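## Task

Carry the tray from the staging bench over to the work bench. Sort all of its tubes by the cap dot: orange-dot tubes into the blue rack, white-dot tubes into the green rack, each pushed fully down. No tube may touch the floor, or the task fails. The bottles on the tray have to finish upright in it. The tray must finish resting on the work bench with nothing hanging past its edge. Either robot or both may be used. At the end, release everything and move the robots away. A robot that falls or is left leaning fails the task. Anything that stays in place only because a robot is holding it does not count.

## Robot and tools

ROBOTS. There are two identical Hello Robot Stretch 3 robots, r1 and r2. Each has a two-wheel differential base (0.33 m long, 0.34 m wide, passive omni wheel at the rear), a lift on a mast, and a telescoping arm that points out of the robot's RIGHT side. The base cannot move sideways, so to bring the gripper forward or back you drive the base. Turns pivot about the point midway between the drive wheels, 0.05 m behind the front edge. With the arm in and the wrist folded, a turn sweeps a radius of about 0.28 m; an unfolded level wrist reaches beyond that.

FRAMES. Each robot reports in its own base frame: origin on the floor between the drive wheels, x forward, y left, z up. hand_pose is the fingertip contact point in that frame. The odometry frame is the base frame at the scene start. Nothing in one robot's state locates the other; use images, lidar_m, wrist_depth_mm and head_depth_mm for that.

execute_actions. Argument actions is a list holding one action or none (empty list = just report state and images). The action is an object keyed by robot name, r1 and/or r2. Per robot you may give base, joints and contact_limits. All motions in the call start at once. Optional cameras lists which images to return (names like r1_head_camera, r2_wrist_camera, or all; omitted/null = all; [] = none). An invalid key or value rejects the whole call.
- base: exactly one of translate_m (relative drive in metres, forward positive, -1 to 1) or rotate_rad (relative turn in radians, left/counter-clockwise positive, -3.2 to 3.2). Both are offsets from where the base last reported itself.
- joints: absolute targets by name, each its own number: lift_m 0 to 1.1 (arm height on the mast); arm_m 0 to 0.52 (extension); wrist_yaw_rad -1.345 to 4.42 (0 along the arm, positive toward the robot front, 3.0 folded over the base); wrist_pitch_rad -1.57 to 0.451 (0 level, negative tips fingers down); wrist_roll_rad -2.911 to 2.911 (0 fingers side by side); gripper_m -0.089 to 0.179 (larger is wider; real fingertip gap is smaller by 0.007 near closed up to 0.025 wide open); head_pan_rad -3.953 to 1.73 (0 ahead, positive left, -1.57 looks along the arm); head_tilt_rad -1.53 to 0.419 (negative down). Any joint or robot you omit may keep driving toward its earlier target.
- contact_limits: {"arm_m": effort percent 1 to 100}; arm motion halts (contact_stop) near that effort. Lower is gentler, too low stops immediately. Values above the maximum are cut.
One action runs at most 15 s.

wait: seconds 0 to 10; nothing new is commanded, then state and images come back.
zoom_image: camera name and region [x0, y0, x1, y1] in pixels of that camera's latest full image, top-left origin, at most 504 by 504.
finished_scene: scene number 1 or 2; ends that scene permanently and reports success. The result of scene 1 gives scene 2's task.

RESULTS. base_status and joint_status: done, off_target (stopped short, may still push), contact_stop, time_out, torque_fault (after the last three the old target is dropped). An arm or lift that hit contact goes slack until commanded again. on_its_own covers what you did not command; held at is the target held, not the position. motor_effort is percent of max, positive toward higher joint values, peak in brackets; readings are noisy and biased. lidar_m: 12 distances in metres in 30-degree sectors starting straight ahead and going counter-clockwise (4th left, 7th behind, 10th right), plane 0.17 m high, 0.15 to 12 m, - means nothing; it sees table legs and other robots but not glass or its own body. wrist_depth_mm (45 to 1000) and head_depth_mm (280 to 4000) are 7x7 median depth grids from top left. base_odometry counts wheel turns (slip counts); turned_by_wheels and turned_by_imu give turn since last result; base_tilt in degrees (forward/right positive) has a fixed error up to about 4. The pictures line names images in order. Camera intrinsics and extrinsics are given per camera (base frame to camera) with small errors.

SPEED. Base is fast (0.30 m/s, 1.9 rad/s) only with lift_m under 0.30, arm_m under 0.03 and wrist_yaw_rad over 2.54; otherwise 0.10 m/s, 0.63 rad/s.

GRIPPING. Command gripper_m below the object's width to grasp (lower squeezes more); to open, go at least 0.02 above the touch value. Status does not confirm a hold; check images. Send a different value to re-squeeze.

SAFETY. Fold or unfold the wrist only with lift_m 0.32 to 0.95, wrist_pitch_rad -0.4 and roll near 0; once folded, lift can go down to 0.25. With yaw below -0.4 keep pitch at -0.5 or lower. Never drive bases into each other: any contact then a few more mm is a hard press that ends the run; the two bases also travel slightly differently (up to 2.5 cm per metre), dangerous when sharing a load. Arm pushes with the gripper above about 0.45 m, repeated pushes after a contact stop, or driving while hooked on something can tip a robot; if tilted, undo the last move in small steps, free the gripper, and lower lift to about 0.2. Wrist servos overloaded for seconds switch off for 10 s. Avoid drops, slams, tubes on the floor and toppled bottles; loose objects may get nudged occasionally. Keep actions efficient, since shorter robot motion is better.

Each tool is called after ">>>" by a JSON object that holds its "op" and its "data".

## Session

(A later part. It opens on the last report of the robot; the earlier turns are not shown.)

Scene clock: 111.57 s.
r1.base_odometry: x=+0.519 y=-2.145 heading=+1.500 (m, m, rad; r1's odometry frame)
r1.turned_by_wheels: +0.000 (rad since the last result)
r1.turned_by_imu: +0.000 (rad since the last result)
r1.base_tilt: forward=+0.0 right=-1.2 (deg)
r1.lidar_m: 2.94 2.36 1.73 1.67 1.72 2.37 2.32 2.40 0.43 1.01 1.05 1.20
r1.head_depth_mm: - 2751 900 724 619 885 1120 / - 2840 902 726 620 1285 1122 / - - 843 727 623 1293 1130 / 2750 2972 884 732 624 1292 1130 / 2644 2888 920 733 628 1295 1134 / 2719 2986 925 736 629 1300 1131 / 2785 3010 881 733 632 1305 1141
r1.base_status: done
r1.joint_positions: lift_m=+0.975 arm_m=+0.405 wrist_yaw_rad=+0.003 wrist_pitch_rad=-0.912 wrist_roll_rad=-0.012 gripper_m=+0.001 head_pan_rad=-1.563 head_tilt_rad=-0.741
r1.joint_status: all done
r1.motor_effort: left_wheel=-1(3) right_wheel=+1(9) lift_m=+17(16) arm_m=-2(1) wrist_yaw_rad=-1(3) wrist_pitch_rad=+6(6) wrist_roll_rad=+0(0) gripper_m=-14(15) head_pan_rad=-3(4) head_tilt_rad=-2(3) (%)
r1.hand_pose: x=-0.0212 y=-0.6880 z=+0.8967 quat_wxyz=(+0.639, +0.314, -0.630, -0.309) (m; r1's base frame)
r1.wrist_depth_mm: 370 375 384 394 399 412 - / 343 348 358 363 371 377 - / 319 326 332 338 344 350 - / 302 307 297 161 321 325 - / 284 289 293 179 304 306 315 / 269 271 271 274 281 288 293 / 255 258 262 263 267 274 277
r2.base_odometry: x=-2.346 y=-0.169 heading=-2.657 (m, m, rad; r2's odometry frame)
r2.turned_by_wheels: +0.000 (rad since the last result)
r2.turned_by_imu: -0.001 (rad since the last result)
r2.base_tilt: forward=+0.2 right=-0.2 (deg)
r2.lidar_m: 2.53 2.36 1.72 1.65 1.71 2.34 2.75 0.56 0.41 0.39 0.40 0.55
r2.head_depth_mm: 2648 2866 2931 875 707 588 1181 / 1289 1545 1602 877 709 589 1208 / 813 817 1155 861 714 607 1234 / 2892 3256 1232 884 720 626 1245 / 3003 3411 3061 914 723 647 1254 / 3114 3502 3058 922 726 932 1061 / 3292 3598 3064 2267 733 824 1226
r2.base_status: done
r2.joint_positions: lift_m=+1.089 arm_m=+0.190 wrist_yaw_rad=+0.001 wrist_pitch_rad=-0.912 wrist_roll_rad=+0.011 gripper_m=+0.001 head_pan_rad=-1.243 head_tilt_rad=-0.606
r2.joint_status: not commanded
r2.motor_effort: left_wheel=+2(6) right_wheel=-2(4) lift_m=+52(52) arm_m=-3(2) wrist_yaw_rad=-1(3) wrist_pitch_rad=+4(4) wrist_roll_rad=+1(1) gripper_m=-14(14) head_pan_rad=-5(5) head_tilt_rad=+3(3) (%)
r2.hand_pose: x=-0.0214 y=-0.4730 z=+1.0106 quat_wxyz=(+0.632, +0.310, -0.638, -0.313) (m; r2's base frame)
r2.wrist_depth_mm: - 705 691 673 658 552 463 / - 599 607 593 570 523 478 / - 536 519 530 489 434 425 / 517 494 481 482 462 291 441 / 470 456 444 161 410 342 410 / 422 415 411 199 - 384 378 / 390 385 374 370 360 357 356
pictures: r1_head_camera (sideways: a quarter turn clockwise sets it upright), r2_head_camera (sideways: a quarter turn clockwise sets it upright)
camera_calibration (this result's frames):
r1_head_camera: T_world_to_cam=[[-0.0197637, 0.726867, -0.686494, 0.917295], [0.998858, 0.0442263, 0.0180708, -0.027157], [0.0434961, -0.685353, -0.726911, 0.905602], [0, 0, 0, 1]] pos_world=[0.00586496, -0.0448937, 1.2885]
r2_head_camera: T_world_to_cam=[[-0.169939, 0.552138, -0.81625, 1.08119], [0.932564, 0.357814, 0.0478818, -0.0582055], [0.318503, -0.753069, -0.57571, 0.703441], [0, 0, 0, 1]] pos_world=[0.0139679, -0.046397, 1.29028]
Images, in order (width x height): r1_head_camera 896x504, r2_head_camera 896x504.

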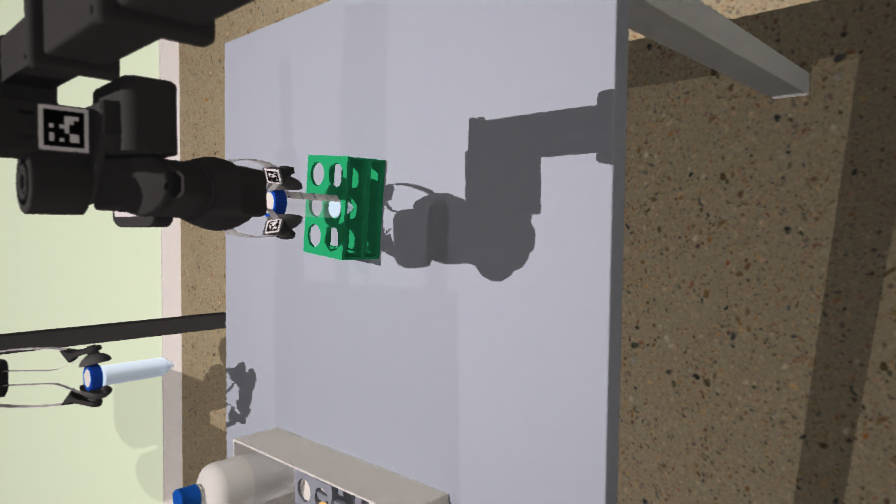

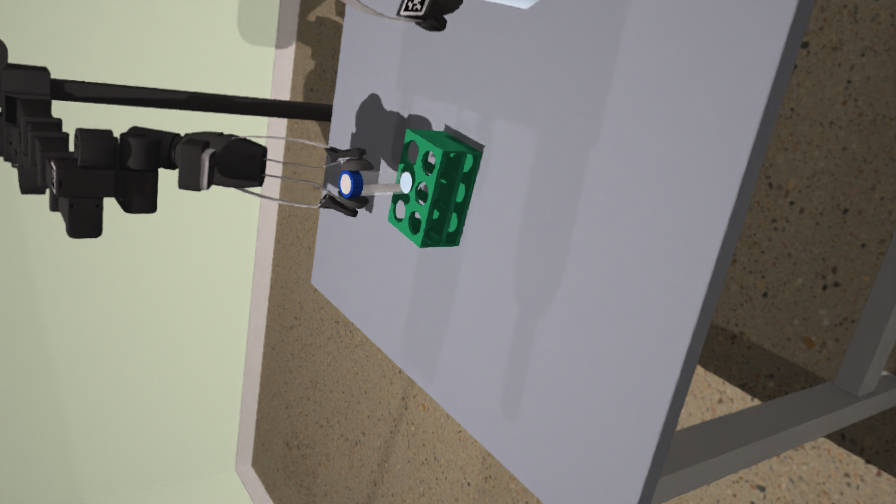

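>>> {"op": "execute_actions", "data": {"actions": [{"r1":{"joints":{"lift_m":0.947}},"r2":{"base":{"translate_m":0.1},"joints":{"head_pan_rad":-1.57,"head_tilt_rad":-0.75}}}], "cameras": []}}

>>> {"op": "execute_actions", "data": {"actions": [{"r1":{"joints":{"gripper_m":0.065}},"r2":{"base":{"translate_m":0.07}}}], "cameras": ["r1_wrist_camera"]}}

>>> {"op": "execute_actions", "data": {"actions": [{"r1":{"joints":{"lift_m":1.01}},"r2":{"base":{"translate_m":0.115},"joints":{"lift_m":1.045}}}], "cameras": []}}

>>> {"op": "execute_actions", "data": {"actions": [{"r1":{"base":{"translate_m":0.15}},"r2":{"joints":{"arm_m":0.28}}}], "cameras": []}}

>>> {"op": "execute_actions", "data": {"actions": [{"r1":{"base":{"translate_m":0.275},"joints":{"arm_m":0.425}},"r2":{"joints":{"arm_m":0.43}}}], "cameras": ["r1_head_camera","r2_head_camera","r1_wrist_camera","r2_wrist_camera"]}}

Scene clock: 115.57 s.
r1.base_odometry: x=+0.519 y=-2.145 heading=+1.500 (m, m, rad; r1's odometry frame)
r1.turned_by_wheels: +0.000 (rad since the last result)
r1.turned_by_imu: -0.001 (rad since the last result)
r1.base_tilt: forward=+0.1 right=-1.1 (deg)
r1.lidar_m: 2.94 2.36 1.73 1.66 1.73 2.36 2.33 2.41 0.43 1.01 1.05 1.20
r1.head_depth_mm: 2613 - 871 722 618 887 1123 / 2628 1095 902 726 620 1286 1121 / 2622 - 846 728 624 1282 1125 / 2691 2886 879 731 626 1290 1128 / 2660 2901 918 734 627 1297 1133 / 2752 3032 922 738 629 1297 1131 / 2807 3000 879 731 631 1300 1139
r1.base_status: not commanded
r1.joint_positions: lift_m=+0.947 arm_m=+0.405 wrist_yaw_rad=+0.003 wrist_pitch_rad=-0.909 wrist_roll_rad=-0.012 gripper_m=+0.001 head_pan_rad=-1.563 head_tilt_rad=-0.741
r1.joint_status: all done
r1.motor_effort: left_wheel=+0(1) right_wheel=+1(1) lift_m=+16(17) arm_m=-1(2) wrist_yaw_rad=-2(3) wrist_pitch_rad=+4(6) wrist_roll_rad=+0(0) gripper_m=-15(15) head_pan_rad=-3(3) head_tilt_rad=-3(3) (%)
r1.hand_pose: x=-0.0212 y=-0.6886 z=+0.8691 quat_wxyz=(+0.640, +0.313, -0.631, -0.308) (m; r1's base frame)
r1.wrist_depth_mm: 337 344 350 357 365 370 - / 314 317 325 332 336 342 - / 292 296 302 309 312 321 - / 274 278 254 159 288 296 305 / 258 262 211 177 276 277 283 / 244 248 247 249 255 261 267 / 231 233 238 239 242 248 251
r2.base_odometry: x=-2.435 y=-0.216 heading=-2.657 (m, m, rad; r2's odometry frame)
r2.turned_by_wheels: +0.000 (rad since the last result)
r2.turned_by_imu: -0.001 (rad since the last result)
r2.base_tilt: forward=+0.3 right=-0.2 (deg)
r2.lidar_m: 2.43 2.36 1.72 1.65 1.71 2.33 2.85 0.56 0.40 0.39 0.40 2.52
r2.head_depth_mm: 2892 2951 883 745 626 1305 1119 / - 3015 905 750 628 1307 1123 / - - 522 740 632 1307 1110 / 2815 3014 882 760 636 1316 1114 / 748 1117 847 766 640 1324 1139 / 2829 3066 972 771 641 1330 1140 / 2802 3152 977 777 646 884 1151
r2.base_status: done
r2.joint_positions: lift_m=+1.089 arm_m=+0.190 wrist_yaw_rad=+0.001 wrist_pitch_rad=-0.912 wrist_roll_rad=+0.011 gripper_m=+0.001 head_pan_rad=-1.563 head_tilt_rad=-0.740
r2.joint_status: all done
r2.motor_effort: left_wheel=+1(6) right_wheel=-2(4) lift_m=+52(52) arm_m=-3(3) wrist_yaw_rad=-2(2) wrist_pitch_rad=+4(5) wrist_roll_rad=+1(1) gripper_m=-14(14) head_pan_rad=-5(37) head_tilt_rad=-4(17) (%)
r2.hand_pose: x=-0.0214 y=-0.4730 z=+1.0106 quat_wxyz=(+0.632, +0.310, -0.638, -0.313) (m; r2's base frame)
r2.wrist_depth_mm: - - 683 669 647 554 519 / - 639 585 592 576 545 504 / - 558 503 523 519 444 434 / - 500 492 480 467 448 292 / - 455 447 161 426 404 339 / 430 417 411 199 - 386 382 / 392 386 374 373 362 359 351
pictures: none
No camera images: the call's "cameras" was empty. Leave "cameras" out to get every camera's image.

Scene clock: 117.23 s.
r1.base_odometry: x=+0.519 y=-2.145 heading=+1.500 (m, m, rad; r1's odometry frame)
r1.turned_by_wheels: +0.000 (rad since the last result)
r1.turned_by_imu: +0.000 (rad since the last result)
r1.base_tilt: forward=+0.0 right=-1.2 (deg)
r1.lidar_m: 2.94 2.37 1.73 1.67 1.73 2.36 2.33 2.40 0.44 1.01 1.05 1.20
r1.head_depth_mm: 2612 - 870 722 617 886 1121 / 2633 1094 903 725 621 1291 1126 / 2614 - 845 727 623 1289 1125 / 1355 2907 878 731 625 1292 1129 / 2779 2992 915 736 627 1301 1128 / 2739 3009 923 735 629 1305 1136 / 2754 3003 884 735 632 1299 1136
r1.base_status: not commanded
r1.joint_positions: lift_m=+0.947 arm_m=+0.405 wrist_yaw_rad=+0.003 wrist_pitch_rad=-0.907 wrist_roll_rad=-0.012 gripper_m=+0.065 head_pan_rad=-1.563 head_tilt_rad=-0.741
r1.joint_status: all done
r1.motor_effort: left_wheel=-1(1) right_wheel=+1(1) lift_m=+16(17) arm_m=-1(1) wrist_yaw_rad=-2(4) wrist_pitch_rad=+3(4) wrist_roll_rad=+0(0) gripper_m=+0(85) head_pan_rad=-3(3) head_tilt_rad=-3(3) (%)
r1.hand_pose: x=-0.0212 y=-0.6890 z=+0.8694 quat_wxyz=(+0.640, +0.313, -0.631, -0.308) (m; r1's base frame)
r1.wrist_depth_mm: 337 347 352 358 362 371 - / 313 317 325 332 338 342 - / 293 296 302 309 312 318 - / 275 278 256 161 291 298 305 / 259 263 209 205 278 278 282 / 244 247 247 249 255 263 266 / 232 235 236 240 243 246 250
r2.base_odometry: x=-2.497 y=-0.249 heading=-2.657 (m, m, rad; r2's odometry frame)
r2.turned_by_wheels: +0.000 (rad since the last result)
r2.turned_by_imu: -0.001 (rad since the last result)
r2.base_tilt: forward=+0.1 right=-0.2 (deg)
r2.lidar_m: 2.35 2.35 1.72 1.65 1.71 2.33 2.93 0.56 0.41 0.39 0.40 2.44
r2.head_depth_mm: 2895 2950 928 746 624 1300 1125 / - 2981 910 753 629 1308 1122 / - - 522 737 632 1310 1108 / 739 1106 841 763 637 1330 1116 / 2835 3031 958 766 640 1321 1114 / 2816 3048 968 772 642 1302 1121 / 2802 3120 2424 776 647 788 1186
r2.base_status: done
r2.joint_positions: lift_m=+1.089 arm_m=+0.190 wrist_yaw_rad=+0.001 wrist_pitch_rad=-0.912 wrist_roll_rad=+0.011 gripper_m=+0.001 head_pan_rad=-1.563 head_tilt_rad=-0.740
r2.joint_status: not commanded
r2.motor_effort: left_wheel=+1(6) right_wheel=-1(3) lift_m=+52(52) arm_m=-2(2) wrist_yaw_rad=-1(2) wrist_pitch_rad=+4(4) wrist_roll_rad=+2(1) gripper_m=-14(13) head_pan_rad=-5(5) head_tilt_rad=-4(4) (%)
r2.hand_pose: x=-0.0214 y=-0.4730 z=+1.0106 quat_wxyz=(+0.632, +0.310, -0.638, -0.313) (m; r2's base frame)
r2.wrist_depth_mm: - - 687 667 644 622 556 / - - 598 584 582 544 524 / - 582 533 502 515 488 422 / - 514 488 476 468 452 377 / - 451 447 161 435 419 346 / - 418 413 200 - 386 377 / - 385 375 370 360 357 353
pictures: r1_wrist_camera
camera_calibration (this result's frames):
r1_wrist_camera: T_world_to_cam=[[-0.996905, 0.0535605, 0.0575456, -0.0449813], [0.0275617, 0.923659, -0.382224, 0.986472], [-0.0736246, -0.379455, -0.922276, 0.707481], [0, 0, 0, 1]] pos_world=[-0.019943, -0.640297, 1.03213]
Images, in order (width x height): r1_wrist_camera 644x364.

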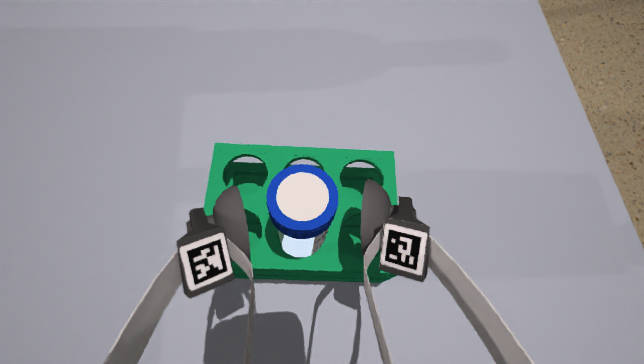

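Scene clock: 119.43 s.
r1.base_odometry: x=+0.519 y=-2.145 heading=+1.500 (m, m, rad; r1's odometry frame)
r1.turned_by_wheels: +0.000 (rad since the last result)
r1.turned_by_imu: +0.000 (rad since the last result)
r1.base_tilt: forward=+0.0 right=-1.2 (deg)
r1.lidar_m: 2.93 2.37 1.72 1.66 1.73 2.36 2.33 2.41 0.43 1.01 1.05 1.20
r1.head_depth_mm: 2825 2934 899 723 618 885 1120 / - 2974 904 725 621 1287 1118 / - 1079 877 729 623 1283 1129 / 2766 2972 884 731 624 1292 1129 / 2750 2987 919 733 627 1300 1127 / 2776 3005 920 738 628 1300 1135 / 2754 2991 882 732 630 1300 1138
r1.base_status: not commanded
r1.joint_positions: lift_m=+1.010 arm_m=+0.405 wrist_yaw_rad=+0.003 wrist_pitch_rad=-0.908 wrist_roll_rad=-0.012 gripper_m=+0.065 head_pan_rad=-1.563 head_tilt_rad=-0.741
r1.joint_status: all done
r1.motor_effort: left_wheel=-2(1) right_wheel=+1(1) lift_m=+30(32) arm_m=-1(1) wrist_yaw_rad=-2(2) wrist_pitch_rad=+4(4) wrist_roll_rad=+0(0) gripper_m=+0(0) head_pan_rad=-3(3) head_tilt_rad=-2(3) (%)
r1.hand_pose: x=-0.0212 y=-0.6888 z=+0.9316 quat_wxyz=(+0.640, +0.313, -0.631, -0.308) (m; r1's base frame)
r1.wrist_depth_mm: 415 423 432 441 446 - - / 385 390 401 407 414 428 - / 361 366 376 378 382 392 - / 340 341 345 350 364 368 - / 319 324 317 215 343 344 - / 299 304 302 306 314 325 - / 287 290 292 297 300 306 310
r2.base_odometry: x=-2.599 y=-0.302 heading=-2.657 (m, m, rad; r2's odometry frame)
r2.turned_by_wheels: +0.000 (rad since the last result)
r2.turned_by_imu: -0.001 (rad since the last result)
r2.base_tilt: forward=+0.1 right=-0.3 (deg)
r2.lidar_m: 2.24 2.32 1.72 1.65 1.71 2.34 3.04 0.56 0.40 0.39 0.40 2.33
r2.head_depth_mm: - 1928 927 749 627 1299 1116 / - - 904 753 628 1309 1122 / - - - 718 632 1309 1131 / 2788 2978 953 764 636 1322 1108 / 2791 3032 960 766 640 900 1120 / 2785 3098 2404 797 645 1277 1189 / 2832 3106 2402 1914 1609 1365 1191
r2.base_status: done
r2.joint_positions: lift_m=+1.046 arm_m=+0.190 wrist_yaw_rad=+0.001 wrist_pitch_rad=-0.912 wrist_roll_rad=+0.011 gripper_m=+0.001 head_pan_rad=-1.563 head_tilt_rad=-0.740
r2.joint_status: all done
r2.motor_effort: left_wheel=+2(5) right_wheel=-1(2) lift_m=+16(50) arm_m=-3(2) wrist_yaw_rad=-2(1) wrist_pitch_rad=+5(4) wrist_roll_rad=+1(1) gripper_m=-14(14) head_pan_rad=-5(5) head_tilt_rad=-4(3) (%)
r2.hand_pose: x=-0.0214 y=-0.4729 z=+0.9669 quat_wxyz=(+0.632, +0.310, -0.638, -0.313) (m; r2's base frame)
r2.wrist_depth_mm: - - 639 593 575 562 494 / - - 552 522 498 494 464 / - - 486 458 445 453 433 / - - 438 431 413 411 399 / - - 397 161 384 377 366 / - - 370 200 - 344 340 / - 348 339 333 322 322 315
pictures: none
No camera images: the call's "cameras" was empty. Leave "cameras" out to get every camera's image.

Scene clock: 121.90 s.
r1.base_odometry: x=+0.529 y=-1.995 heading=+1.500 (m, m, rad; r1's odometry frame)
r1.turned_by_wheels: +0.000 (rad since the last result)
r1.turned_by_imu: +0.000 (rad since the last result)
r1.base_tilt: forward=+0.1 right=-1.1 (deg)
r1.lidar_m: 2.79 2.35 1.73 1.67 1.73 2.37 2.47 0.53 0.55 1.01 1.05 1.06
r1.head_depth_mm: 2779 1047 871 722 619 1278 1120 / - 2923 811 724 622 1287 1124 / - 1274 909 728 622 1284 1125 / 2741 2972 910 730 625 1291 1129 / 2769 2992 887 733 627 1289 1131 / 2752 2922 829 709 630 1295 1132 / 2828 2992 848 711 631 1302 1139
r1.base_status: done
r1.joint_positions: lift_m=+1.010 arm_m=+0.405 wrist_yaw_rad=+0.003 wrist_pitch_rad=-0.908 wrist_roll_rad=-0.012 gripper_m=+0.065 head_pan_rad=-1.563 head_tilt_rad=-0.741
r1.joint_status: not commanded
r1.motor_effort: left_wheel=-2(4) right_wheel=+2(9) lift_m=+30(30) arm_m=-1(1) wrist_yaw_rad=-3(2) wrist_pitch_rad=+4(4) wrist_roll_rad=+0(0) gripper_m=+0(0) head_pan_rad=-3(3) head_tilt_rad=-3(3) (%)
r1.hand_pose: x=-0.0212 y=-0.6888 z=+0.9316 quat_wxyz=(+0.640, +0.313, -0.631, -0.308) (m; r1's base frame)
r1.wrist_depth_mm: 315 421 430 438 448 447 478 / 297 387 400 408 415 419 432 / 317 364 374 380 386 391 399 / 284 341 349 354 352 350 373 / 265 321 329 332 282 271 347 / 263 303 307 314 314 315 329 / 260 288 293 296 301 304 307
r2.base_odometry: x=-2.599 y=-0.302 heading=-2.657 (m, m, rad; r2's odometry frame)
r2.turned_by_wheels: +0.000 (rad since the last result)
r2.turned_by_imu: +0.000 (rad since the last result)
r2.base_tilt: forward=+0.3 right=-0.1 (deg)
r2.lidar_m: 2.24 2.32 1.72 1.65 1.71 2.33 3.05 0.56 0.40 0.39 0.40 2.33
r2.head_depth_mm: - 2941 930 747 624 1296 1121 / - 2941 916 753 629 1304 1124 / - - 642 755 633 1311 1113 / 2785 3037 949 760 634 1323 1118 / 2805 2999 958 767 639 904 1115 / 2806 3087 2390 794 643 1281 1184 / 2831 3092 2435 1916 1593 1367 1190
r2.base_status: not commanded
r2.joint_positions: lift_m=+1.046 arm_m=+0.280 wrist_yaw_rad=+0.001 wrist_pitch_rad=-0.912 wrist_roll_rad=+0.011 gripper_m=+0.001 head_pan_rad=-1.563 head_tilt_rad=-0.741
r2.joint_status: all done
r2.motor_effort: left_wheel=+1(1) right_wheel=-2(1) lift_m=+17(17) arm_m=+2(2) wrist_yaw_rad=-2(2) wrist_pitch_rad=+4(5) wrist_roll_rad=+1(1) gripper_m=-14(14) head_pan_rad=-5(5) head_tilt_rad=-4(5) (%)
r2.hand_pose: x=-0.0215 y=-0.5624 z=+0.9669 quat_wxyz=(+0.632, +0.310, -0.638, -0.313) (m; r2's base frame)
r2.wrist_depth_mm: - - - 606 583 553 430 / - - 543 523 517 497 441 / - - 483 471 418 450 433 / - - 438 424 396 410 397 / - - 397 162 384 373 366 / - - 371 200 - 345 339 / - 350 336 331 323 321 316
pictures: none
No camera images: the call's "cameras" was empty. Leave "cameras" out to get every camera's image.

Scene clock: 125.60 s.
r1.base_odometry: x=+0.549 y=-1.721 heading=+1.500 (m, m, rad; r1's odometry frame)
r1.turned_by_wheels: +0.000 (rad since the last result)
r1.turned_by_imu: +0.000 (rad since the last result)
r1.base_tilt: forward=+0.1 right=-1.1 (deg)
r1.lidar_m: 2.52 2.36 1.73 1.67 1.73 2.37 2.75 0.75 1.05 1.01 1.05 0.80
r1.head_depth_mm: 2837 2817 899 723 619 1275 1121 / 2905 2935 907 716 620 1287 1121 / - 876 832 697 622 1288 1127 / 2721 2992 838 696 624 1292 1135 / 2748 2974 804 697 626 1293 1135 / 2777 2999 887 700 629 1299 1132 / 2769 2997 927 738 631 1301 1140
r1.base_status: done
r1.joint_positions: lift_m=+1.010 arm_m=+0.425 wrist_yaw_rad=+0.002 wrist_pitch_rad=-0.908 wrist_roll_rad=-0.012 gripper_m=+0.065 head_pan_rad=-1.563 head_tilt_rad=-0.741
r1.joint_status: all done
r1.motor_effort: left_wheel=-2(3) right_wheel=+2(10) lift_m=+30(29) arm_m=+2(1) wrist_yaw_rad=-1(3) wrist_pitch_rad=+4(4) wrist_roll_rad=+0(0) gripper_m=+0(0) head_pan_rad=-3(3) head_tilt_rad=-3(3) (%)
r1.hand_pose: x=-0.0213 y=-0.7084 z=+0.9316 quat_wxyz=(+0.640, +0.313, -0.631, -0.308) (m; r1's base frame)
r1.wrist_depth_mm: 414 423 431 247 451 458 468 / 337 359 368 274 413 425 432 / 313 364 369 364 383 391 398 / 215 341 344 278 360 366 372 / 205 261 316 212 342 342 346 / 242 251 297 304 310 324 327 / 281 287 290 295 296 305 308
r2.base_odometry: x=-2.599 y=-0.302 heading=-2.657 (m, m, rad; r2's odometry frame)
r2.turned_by_wheels: +0.000 (rad since the last result)
r2.turned_by_imu: -0.001 (rad since the last result)
r2.base_tilt: forward=+0.2 right=-0.2 (deg)
r2.lidar_m: 2.24 2.33 1.72 1.65 1.71 2.34 3.03 0.55 0.40 0.39 0.40 2.33
r2.head_depth_mm: 2747 2886 929 746 626 1304 1118 / 2873 3006 932 753 627 1300 1127 / - 1096 855 756 631 1315 1111 / 2791 3016 949 761 636 1310 1115 / 2826 3015 958 770 640 904 1117 / 2813 3039 2372 795 642 1278 1187 / 2815 3142 2405 1924 1595 1358 1189
r2.base_status: not commanded
r2.joint_positions: lift_m=+1.046 arm_m=+0.430 wrist_yaw_rad=+0.001 wrist_pitch_rad=-0.912 wrist_roll_rad=+0.011 gripper_m=+0.001 head_pan_rad=-1.563 head_tilt_rad=-0.741
r2.joint_status: all done
r2.motor_effort: left_wheel=+2(2) right_wheel=-1(1) lift_m=+16(17) arm_m=+2(2) wrist_yaw_rad=-1(2) wrist_pitch_rad=+4(4) wrist_roll_rad=+2(1) gripper_m=-14(13) head_pan_rad=-5(5) head_tilt_rad=-3(4) (%)
r2.hand_pose: x=-0.0215 y=-0.7124 z=+0.9669 quat_wxyz=(+0.632, +0.310, -0.638, -0.313) (m; r2's base frame)
r2.wrist_depth_mm: - - - - - - - / - - 546 528 517 497 488 / - - 489 468 457 450 437 / - - 437 425 417 410 398 / - - 399 162 380 375 370 / - - 368 199 - 345 339 / - 345 333 326 319 322 313
pictures: r1_head_camera (sideways: a quarter turn clockwise sets it upright), r1_wrist_camera, r2_head_camera (sideways: a quarter turn clockwise sets it upright), r2_wrist_camera
camera_calibration (this result's frames):
r1_head_camera: T_world_to_cam=[[-0.0197631, 0.726867, -0.686494, 0.917296], [0.998858, 0.0442254, 0.0180708, -0.027157], [0.0434955, -0.685353, -0.726911, 0.905602], [0, 0, 0, 1]] pos_world=[0.00586493, -0.0448937, 1.2885]
r1_wrist_camera: T_world_to_cam=[[-0.996892, 0.0537386, 0.0576006, -0.0474806], [0.0277782, 0.924027, -0.381317, 1.02755], [-0.073716, -0.378532, -0.922648, 0.758482], [0, 0, 0, 1]] pos_world=[-0.0199643, -0.659826, 1.09437]
r2_head_camera: T_world_to_cam=[[0.011699, 0.68209, -0.731175, 0.969183], [0.997842, 0.0392814, 0.0526101, -0.0647507], [0.0646064, -0.730213, -0.680158, 0.840859], [0, 0, 0, 1]] pos_world=[-0.00105241, -0.0445204, 1.28397]
r2_wrist_camera: T_world_to_cam=[[-0.994998, 0.0395507, -0.0917321, 0.107253], [0.079302, 0.87115, -0.484571, 1.13469], [0.0607473, -0.489422, -0.869929, 0.656193], [0, 0, 0, 1]] pos_world=[-0.0231289, -0.671574, 1.13052]
Images, in order (width x height): r1_head_camera 896x504, r1_wrist_camera 644x364, r2_head_camera 896x504, r2_wrist_camera 644x364.

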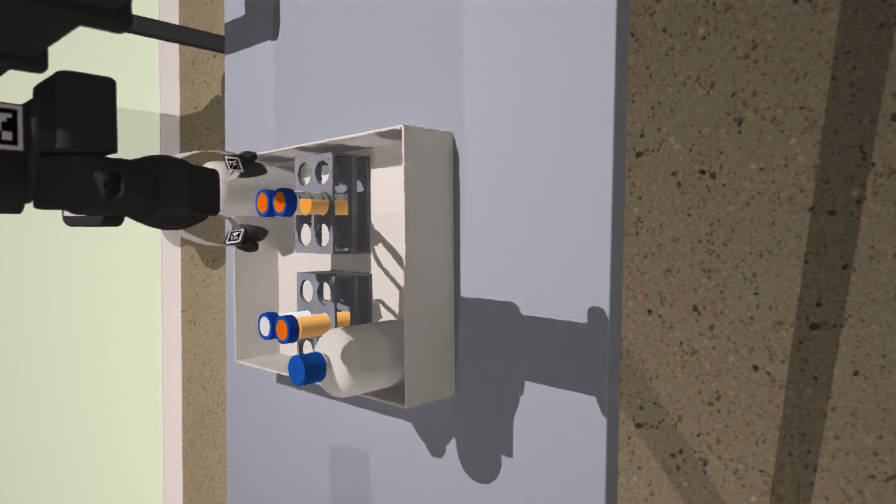

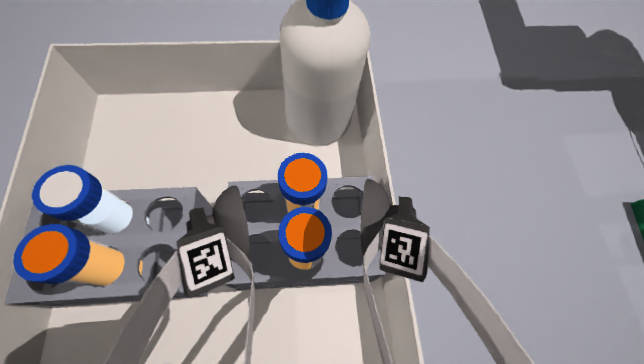

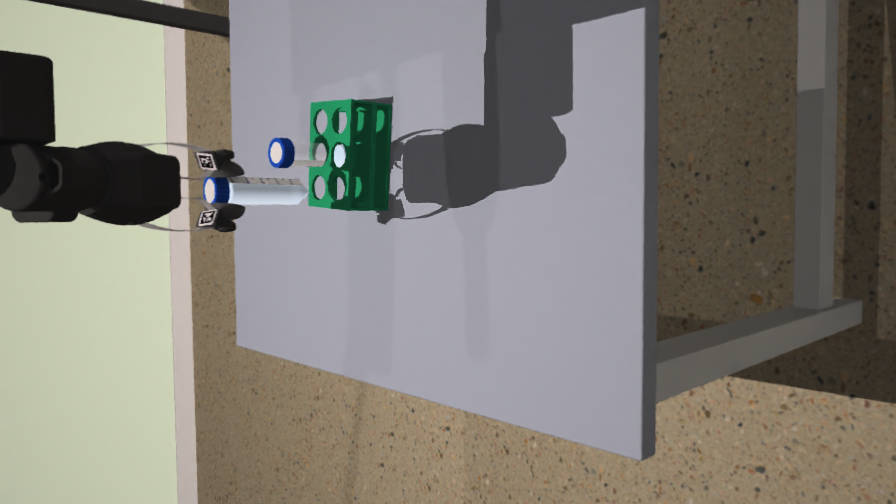

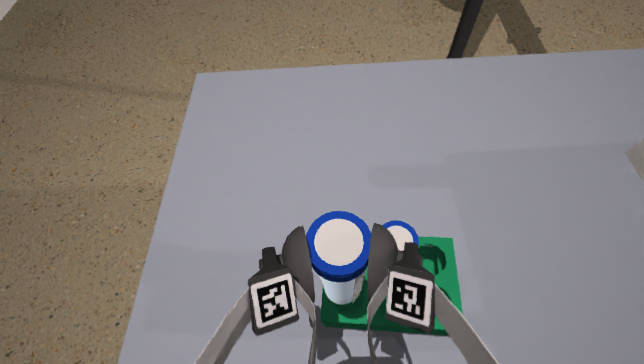

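>>> {"op": "execute_actions", "data": {"actions": [{"r1":{"joints":{"lift_m":0.953,"head_pan_rad":-2.1,"head_tilt_rad":-0.6}},"r2":{"base":{"translate_m":-0.007},"joints":{"lift_m":1.005}}}], "cameras": ["r1_wrist_camera"]}}

>>> {"op": "execute_actions", "data": {"actions": [{"r1":{"joints":{"gripper_m":0}}}], "cameras": ["r1_head_camera","r2_head_camera","r1_wrist_camera"]}}

>>> {"op": "zoom_image", "data": {"camera": "r2_head_camera", "region": [210,90,410,240]}}

>>> {"op": "zoom_image", "data": {"camera": "r1_head_camera", "region": [250,100,500,350]}}

Scene clock: 130.97 s.
r1.base_odometry: x=+0.549 y=-1.721 heading=+1.500 (m, m, rad; r1's odometry frame)
r1.turned_by_wheels: +0.000 (rad since the last result)
r1.turned_by_imu: -0.001 (rad since the last result)
r1.base_tilt: forward=-0.1 right=-1.1 (deg)
r1.lidar_m: 2.52 2.36 1.73 1.67 1.73 2.37 2.75 0.76 1.05 1.01 1.05 0.81
r1.head_depth_mm: 3303 3527 2839 883 - - 1128 / 3430 3765 1152 919 - - 1172 / 3243 3606 930 - - 1317 1175 / 814 3343 1288 - 661 1316 1183 / 2839 3198 - 803 681 609 1180 / 1411 2944 1069 864 675 580 1186 / 2604 2795 1120 793 653 568 1159
r1.base_status: not commanded
r1.joint_positions: lift_m=+0.953 arm_m=+0.425 wrist_yaw_rad=+0.002 wrist_pitch_rad=-0.908 wrist_roll_rad=-0.012 gripper_m=+0.065 head_pan_rad=-2.093 head_tilt_rad=-0.606
r1.joint_status: all done
r1.motor_effort: left_wheel=-2(1) right_wheel=+2(2) lift_m=+17(27) arm_m=+2(2) wrist_yaw_rad=-3(3) wrist_pitch_rad=+4(4) wrist_roll_rad=+0(0) gripper_m=+0(0) head_pan_rad=-3(37) head_tilt_rad=+3(13) (%)
r1.hand_pose: x=-0.0213 y=-0.7084 z=+0.8752 quat_wxyz=(+0.640, +0.313, -0.631, -0.308) (m; r1's base frame)
r1.wrist_depth_mm: 285 297 305 225 369 379 390 / 306 321 329 275 335 350 358 / 293 301 306 176 314 324 329 / 196 225 258 173 277 304 308 / 200 212 216 184 280 285 290 / 197 205 250 252 242 268 272 / 234 237 240 244 236 252 258
r2.base_odometry: x=-2.592 y=-0.299 heading=-2.657 (m, m, rad; r2's odometry frame)
r2.turned_by_wheels: +0.000 (rad since the last result)
r2.turned_by_imu: +0.000 (rad since the last result)
r2.base_tilt: forward=+0.2 right=-0.2 (deg)
r2.lidar_m: 2.25 2.33 1.72 1.66 1.71 2.33 3.04 0.56 0.40 0.39 0.40 2.33
r2.head_depth_mm: 2788 2861 926 747 624 1291 1116 / - 3002 934 752 628 1312 1128 / - - 831 755 630 1315 1112 / 2812 2981 948 762 636 1315 1117 / 2807 3055 957 766 638 1270 1099 / 2837 3058 2398 794 643 1278 1185 / 2811 3107 2432 1916 1592 1358 1187
r2.base_status: done
r2.joint_positions: lift_m=+1.006 arm_m=+0.430 wrist_yaw_rad=+0.001 wrist_pitch_rad=-0.912 wrist_roll_rad=+0.011 gripper_m=+0.001 head_pan_rad=-1.563 head_tilt_rad=-0.741
r2.joint_status: all done
r2.motor_effort: left_wheel=+1(3) right_wheel=-2(6) lift_m=+16(18) arm_m=+1(2) wrist_yaw_rad=-1(2) wrist_pitch_rad=+4(4) wrist_roll_rad=+1(2) gripper_m=-13(14) head_pan_rad=-5(5) head_tilt_rad=-4(3) (%)
r2.hand_pose: x=-0.0215 y=-0.7124 z=+0.9269 quat_wxyz=(+0.632, +0.310, -0.638, -0.313) (m; r2's base frame)
r2.wrist_depth_mm: - - - - - - - / - - 480 465 454 444 434 / - - 432 420 411 400 395 / - - 390 380 371 364 357 / - 367 353 161 275 332 326 / - 333 329 200 - 307 300 / - 308 299 294 286 286 280
pictures: r1_wrist_camera
camera_calibration (this result's frames):
r1_wrist_camera: T_world_to_cam=[[-0.996892, 0.0537303, 0.0576093, -0.044249], [0.0277783, 0.924084, -0.381178, 1.00595], [-0.0737166, -0.378393, -0.922705, 0.706634], [0, 0, 0, 1]] pos_world=[-0.0199643, -0.659819, 1.03801]
Images, in order (width x height): r1_wrist_camera 644x364.

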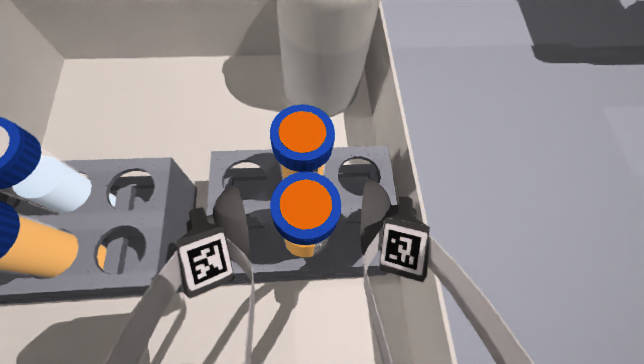

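Scene clock: 132.10 s.
r1.base_odometry: x=+0.549 y=-1.721 heading=+1.500 (m, m, rad; r1's odometry frame)
r1.turned_by_wheels: +0.000 (rad since the last result)
r1.turned_by_imu: +0.000 (rad since the last result)
r1.base_tilt: forward=+0.0 right=-1.2 (deg)
r1.lidar_m: 2.52 2.36 1.74 1.66 1.73 2.36 2.75 0.76 1.05 1.01 1.05 0.81
r1.head_depth_mm: 3310 3521 2826 879 - - 1122 / 3394 3776 1155 920 - - 1169 / 3207 3551 931 - - 1310 1174 / 814 3310 1287 - 660 1317 1183 / 2820 3196 - 803 682 610 1182 / 1410 2965 1067 861 673 581 1181 / 2604 2790 1120 795 654 569 1163
r1.base_status: not commanded
r1.joint_positions: lift_m=+0.953 arm_m=+0.425 wrist_yaw_rad=+0.002 wrist_pitch_rad=-0.909 wrist_roll_rad=-0.012 gripper_m=+0.001 head_pan_rad=-2.093 head_tilt_rad=-0.606
r1.joint_status: all done
r1.motor_effort: left_wheel=-1(1) right_wheel=+2(2) lift_m=+17(17) arm_m=+2(2) wrist_yaw_rad=-3(4) wrist_pitch_rad=+4(5) wrist_roll_rad=+0(0) gripper_m=-15(93) head_pan_rad=-3(3) head_tilt_rad=+3(3) (%)
r1.hand_pose: x=-0.0213 y=-0.7081 z=+0.8750 quat_wxyz=(+0.639, +0.313, -0.631, -0.308) (m; r1's base frame)
r1.wrist_depth_mm: 285 298 304 225 370 378 387 / 304 319 329 274 338 351 354 / 294 300 304 177 313 326 329 / 196 225 254 160 254 303 307 / 199 212 263 153 273 284 291 / 196 227 251 253 258 267 271 / 234 236 240 243 238 254 256
r2.base_odometry: x=-2.592 y=-0.299 heading=-2.657 (m, m, rad; r2's odometry frame)
r2.turned_by_wheels: +0.000 (rad since the last result)
r2.turned_by_imu: +0.000 (rad since the last result)
r2.base_tilt: forward=+0.1 right=-0.1 (deg)
r2.lidar_m: 2.25 2.33 1.72 1.66 1.72 2.33 3.03 0.56 0.40 0.39 0.40 2.34
r2.head_depth_mm: 2788 2846 929 746 625 1304 1114 / - 2967 937 752 629 1309 1122 / - - 832 756 632 1315 1113 / 2791 2988 950 762 635 1321 1120 / 2800 3033 958 767 639 1267 1103 / 2801 3079 2386 790 642 1272 1179 / 2818 3085 2386 1905 1592 1359 1190
r2.base_status: not commanded
r2.joint_positions: lift_m=+1.006 arm_m=+0.430 wrist_yaw_rad=+0.001 wrist_pitch_rad=-0.912 wrist_roll_rad=+0.011 gripper_m=+0.001 head_pan_rad=-1.563 head_tilt_rad=-0.741
r2.joint_status: not commanded
r2.motor_effort: left_wheel=+1(2) right_wheel=-2(1) lift_m=+17(16) arm_m=+2(2) wrist_yaw_rad=+0(0) wrist_pitch_rad=+4(4) wrist_roll_rad=+1(1) gripper_m=-14(13) head_pan_rad=-5(5) head_tilt_rad=-3(3) (%)
r2.hand_pose: x=-0.0215 y=-0.7124 z=+0.9269 quat_wxyz=(+0.632, +0.310, -0.638, -0.313) (m; r2's base frame)
r2.wrist_depth_mm: - - - - - - - / - - 480 471 456 443 433 / - - 431 418 408 400 392 / - - 388 378 371 361 355 / - 369 353 161 275 334 327 / - 331 328 199 - 306 301 / - 307 299 290 286 285 281
pictures: r1_head_camera (sideways: a quarter turn clockwise sets it upright), r1_wrist_camera, r2_head_camera (sideways: a quarter turn clockwise sets it upright)
camera_calibration (this result's frames):
r1_head_camera: T_world_to_cam=[[0.301062, 0.551611, -0.777873, 1.03443], [0.885306, -0.464827, 0.0130212, -0.0198931], [-0.354393, -0.692576, -0.628286, 0.77975], [0, 0, 0, 1]] pos_world=[-0.017479, -0.0398153, 1.29482]
r1_wrist_camera: T_world_to_cam=[[-0.996892, 0.0536496, 0.0576884, -0.0443814], [0.0277777, 0.924622, -0.379872, 1.00483], [-0.07372, -0.377089, -0.923238, 0.707959], [0, 0, 0, 1]] pos_world=[-0.0199646, -0.659743, 1.03788]
r2_head_camera: T_world_to_cam=[[0.0116991, 0.68209, -0.731175, 0.969183], [0.997842, 0.0392813, 0.0526101, -0.0647507], [0.0646063, -0.730213, -0.680158, 0.840859], [0, 0, 0, 1]] pos_world=[-0.00105242, -0.0445204, 1.28397]
Images, in order (width x height): r1_head_camera 896x504, r1_wrist_camera 644x364, r2_head_camera 896x504.

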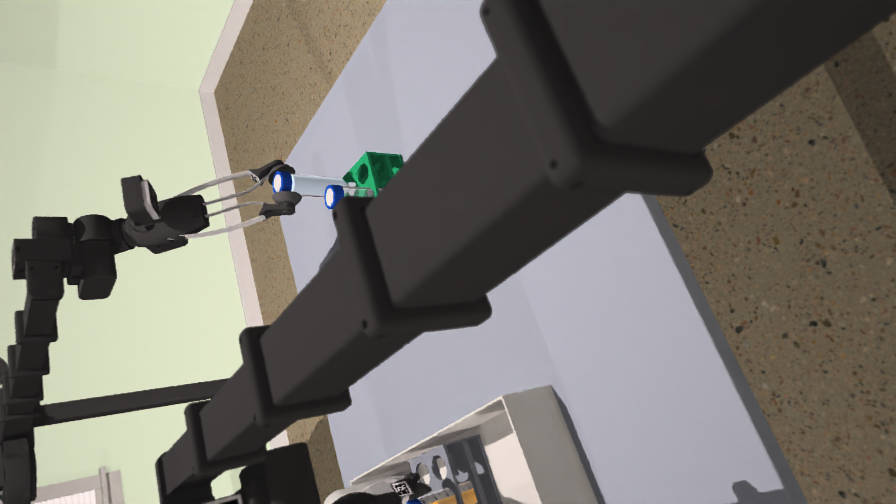

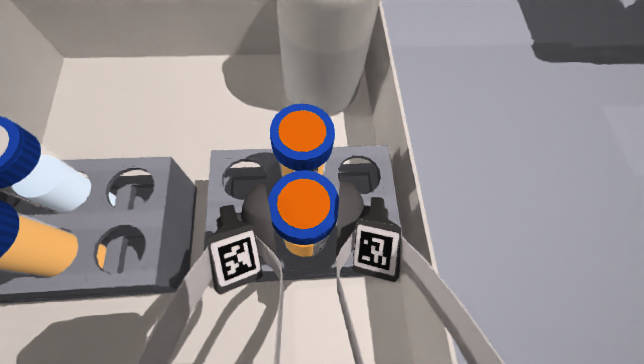

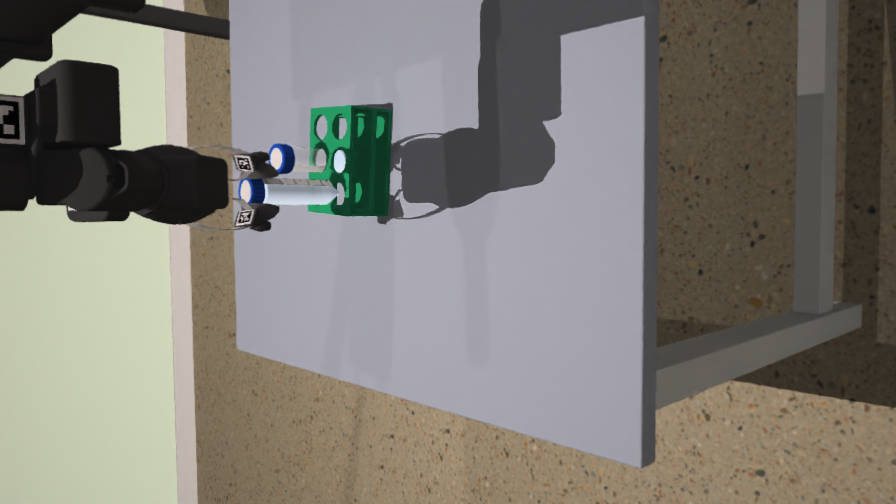

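Region (210, 90, 410, 240) of r2_head_camera's 896x504 image, scaled by 2.520, with more detail than that image has; it fills the top 378 rows of this view, and the rest is white.

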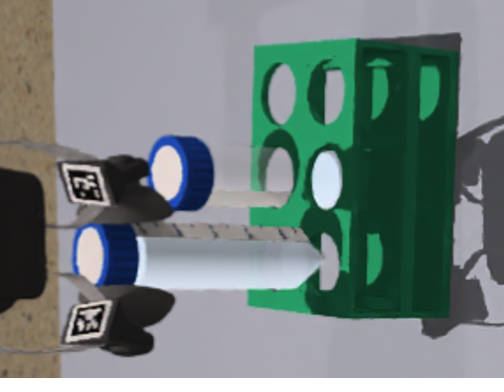

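Region (250, 100, 500, 350) of r1_head_camera's 896x504 image, scaled by 2.016, with more detail than that image has.

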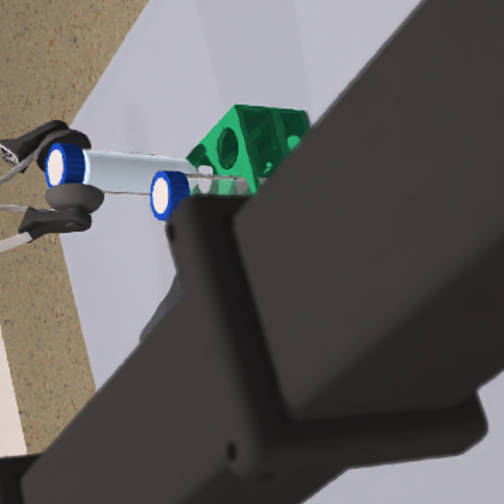

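Tip at centre; expected ~5 px short, so extend 4 mm.

>>> {"op": "execute_actions", "data": {"actions": [{"r1":{"joints":{"lift_m":1.098,"head_pan_rad":-1.57,"head_tilt_rad":-0.75}},"r2":{"joints":{"lift_m":0.975,"arm_m":0.434}}}], "cameras": ["r1_head_camera","r2_head_camera","r2_wrist_camera"]}}

Scene clock: 134.63 s.
r1.base_odometry: x=+0.549 y=-1.721 heading=+1.500 (m, m, rad; r1's odometry frame)
r1.turned_by_wheels: +0.000 (rad since the last result)
r1.turned_by_imu: +0.000 (rad since the last result)
r1.base_tilt: forward=+0.1 right=-1.2 (deg)
r1.lidar_m: 2.52 2.36 1.72 1.66 1.73 2.37 2.75 0.76 1.05 1.01 1.05 0.81
r1.head_depth_mm: 2668 2812 903 723 618 1284 1120 / 2738 2971 905 706 621 1287 1124 / 2841 982 825 696 623 1285 1130 / 2769 2972 837 695 624 1297 1131 / 2737 2997 805 694 627 1292 1131 / 2760 2975 860 697 629 1299 1139 / 2767 2986 926 739 631 1302 1141
r1.base_status: not commanded
r1.joint_positions: lift_m=+1.098 arm_m=+0.425 wrist_yaw_rad=+0.002 wrist_pitch_rad=-0.911 wrist_roll_rad=-0.012 gripper_m=+0.001 head_pan_rad=-1.577 head_tilt_rad=-0.740
r1.joint_status: all done
r1.motor_effort: left_wheel=-2(1) right_wheel=+2(2) lift_m=+31(32) arm_m=+2(2) wrist_yaw_rad=-2(2) wrist_pitch_rad=+5(5) wrist_roll_rad=+0(1) gripper_m=-15(15) head_pan_rad=+4(36) head_tilt_rad=-3(15) (%)
r1.hand_pose: x=-0.0213 y=-0.7078 z=+1.0192 quat_wxyz=(+0.639, +0.314, -0.631, -0.309) (m; r1's base frame)
r1.wrist_depth_mm: - - - - - - - / 486 495 505 333 523 538 545 / 453 433 454 378 488 499 506 / 424 427 434 161 455 462 468 / 399 337 381 152 431 435 414 / 375 325 381 384 394 409 407 / 346 364 368 371 375 389 393
r2.base_odometry: x=-2.592 y=-0.299 heading=-2.657 (m, m, rad; r2's odometry frame)
r2.turned_by_wheels: +0.000 (rad since the last result)
r2.turned_by_imu: +0.000 (rad since the last result)
r2.base_tilt: forward=+0.3 right=-0.2 (deg)
r2.lidar_m: 2.25 2.33 1.72 1.65 1.71 2.33 3.04 0.56 0.40 0.39 0.40 2.34
r2.head_depth_mm: - 2950 928 747 624 1298 1120 / - 2949 933 753 628 1309 1130 / - - 833 755 632 1314 1108 / 2795 3016 950 763 634 1312 1115 / 2787 3014 961 768 637 1276 1098 / 2818 3050 2376 794 643 1275 1183 / 2804 3100 2426 1921 1604 1357 1192
r2.base_status: not commanded
r2.joint_positions: lift_m=+0.976 arm_m=+0.434 wrist_yaw_rad=+0.001 wrist_pitch_rad=-0.913 wrist_roll_rad=+0.011 gripper_m=+0.001 head_pan_rad=-1.563 head_tilt_rad=-0.741
r2.joint_status: all done
r2.motor_effort: left_wheel=+2(1) right_wheel=-1(2) lift_m=+16(16) arm_m=+1(2) wrist_yaw_rad=+0(1) wrist_pitch_rad=+4(5) wrist_roll_rad=+1(1) gripper_m=-13(14) head_pan_rad=-5(5) head_tilt_rad=-4(4) (%)
r2.hand_pose: x=-0.0215 y=-0.7163 z=+0.8969 quat_wxyz=(+0.632, +0.310, -0.638, -0.313) (m; r2's base frame)
r2.wrist_depth_mm: - - - - 472 456 442 / - - 441 422 415 403 392 / - - 388 380 371 364 355 / - 370 353 345 335 330 324 / - 330 323 162 248 301 296 / - 302 298 193 - 272 274 / - 277 272 265 259 258 253
pictures: r1_head_camera (sideways: a quarter turn clockwise sets it upright), r2_head_camera (sideways: a quarter turn clockwise sets it upright), r2_wrist_camera
camera_calibration (this result's frames):
r1_head_camera: T_world_to_cam=[[-0.00943594, 0.72663, -0.686964, 0.917845], [0.999386, 0.03004, 0.0180472, -0.0271296], [0.03375, -0.686372, -0.726467, 0.905084], [0, 0, 0, 1]] pos_world=[0.005227, -0.0448945, 1.28853]
r2_head_camera: T_world_to_cam=[[0.0116992, 0.68209, -0.731175, 0.969183], [0.997842, 0.0392811, 0.0526101, -0.0647507], [0.0646062, -0.730213, -0.680158, 0.840859], [0, 0, 0, 1]] pos_world=[-0.00105242, -0.0445204, 1.28397]
r2_wrist_camera: T_world_to_cam=[[-0.994998, 0.039566, -0.0917252, 0.100992], [0.0793002, 0.871244, -0.484402, 1.10413], [0.0607492, -0.489252, -0.870024, 0.593547], [0, 0, 0, 1]] pos_world=[-0.0231286, -0.675567, 1.06051]
Images, in order (width x height): r1_head_camera 896x504, r2_head_camera 896x504, r2_wrist_camera 644x364.

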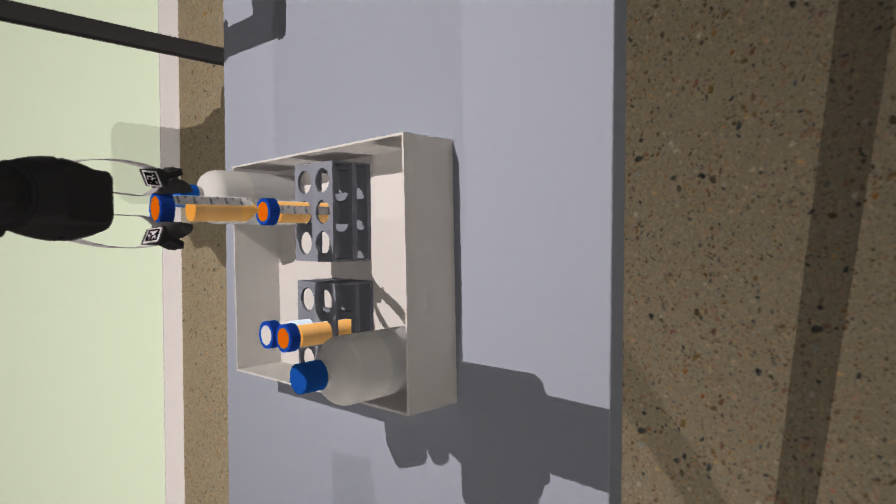

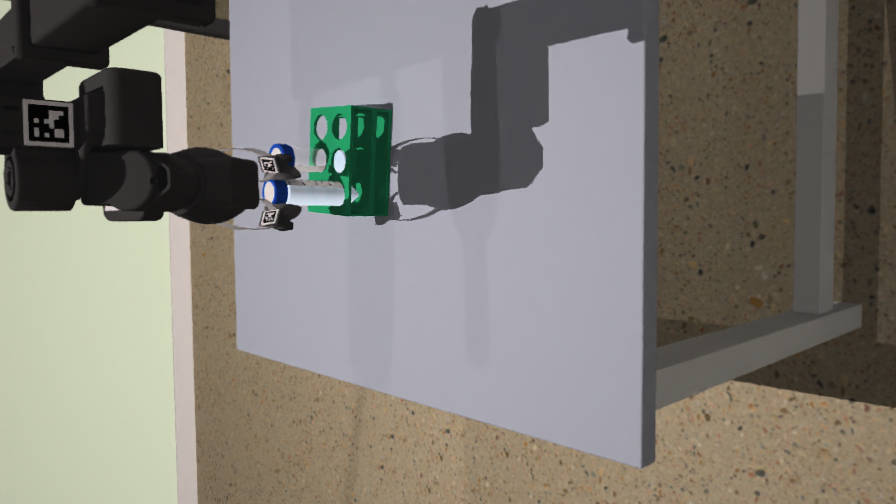

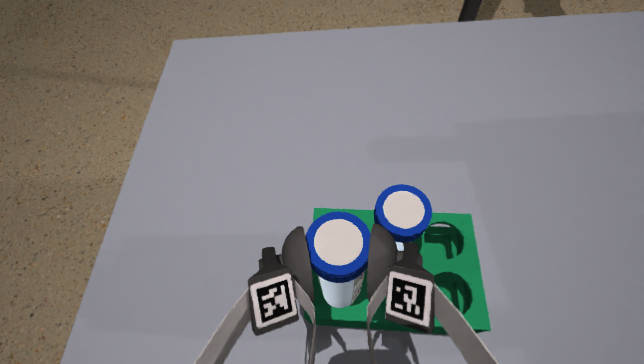

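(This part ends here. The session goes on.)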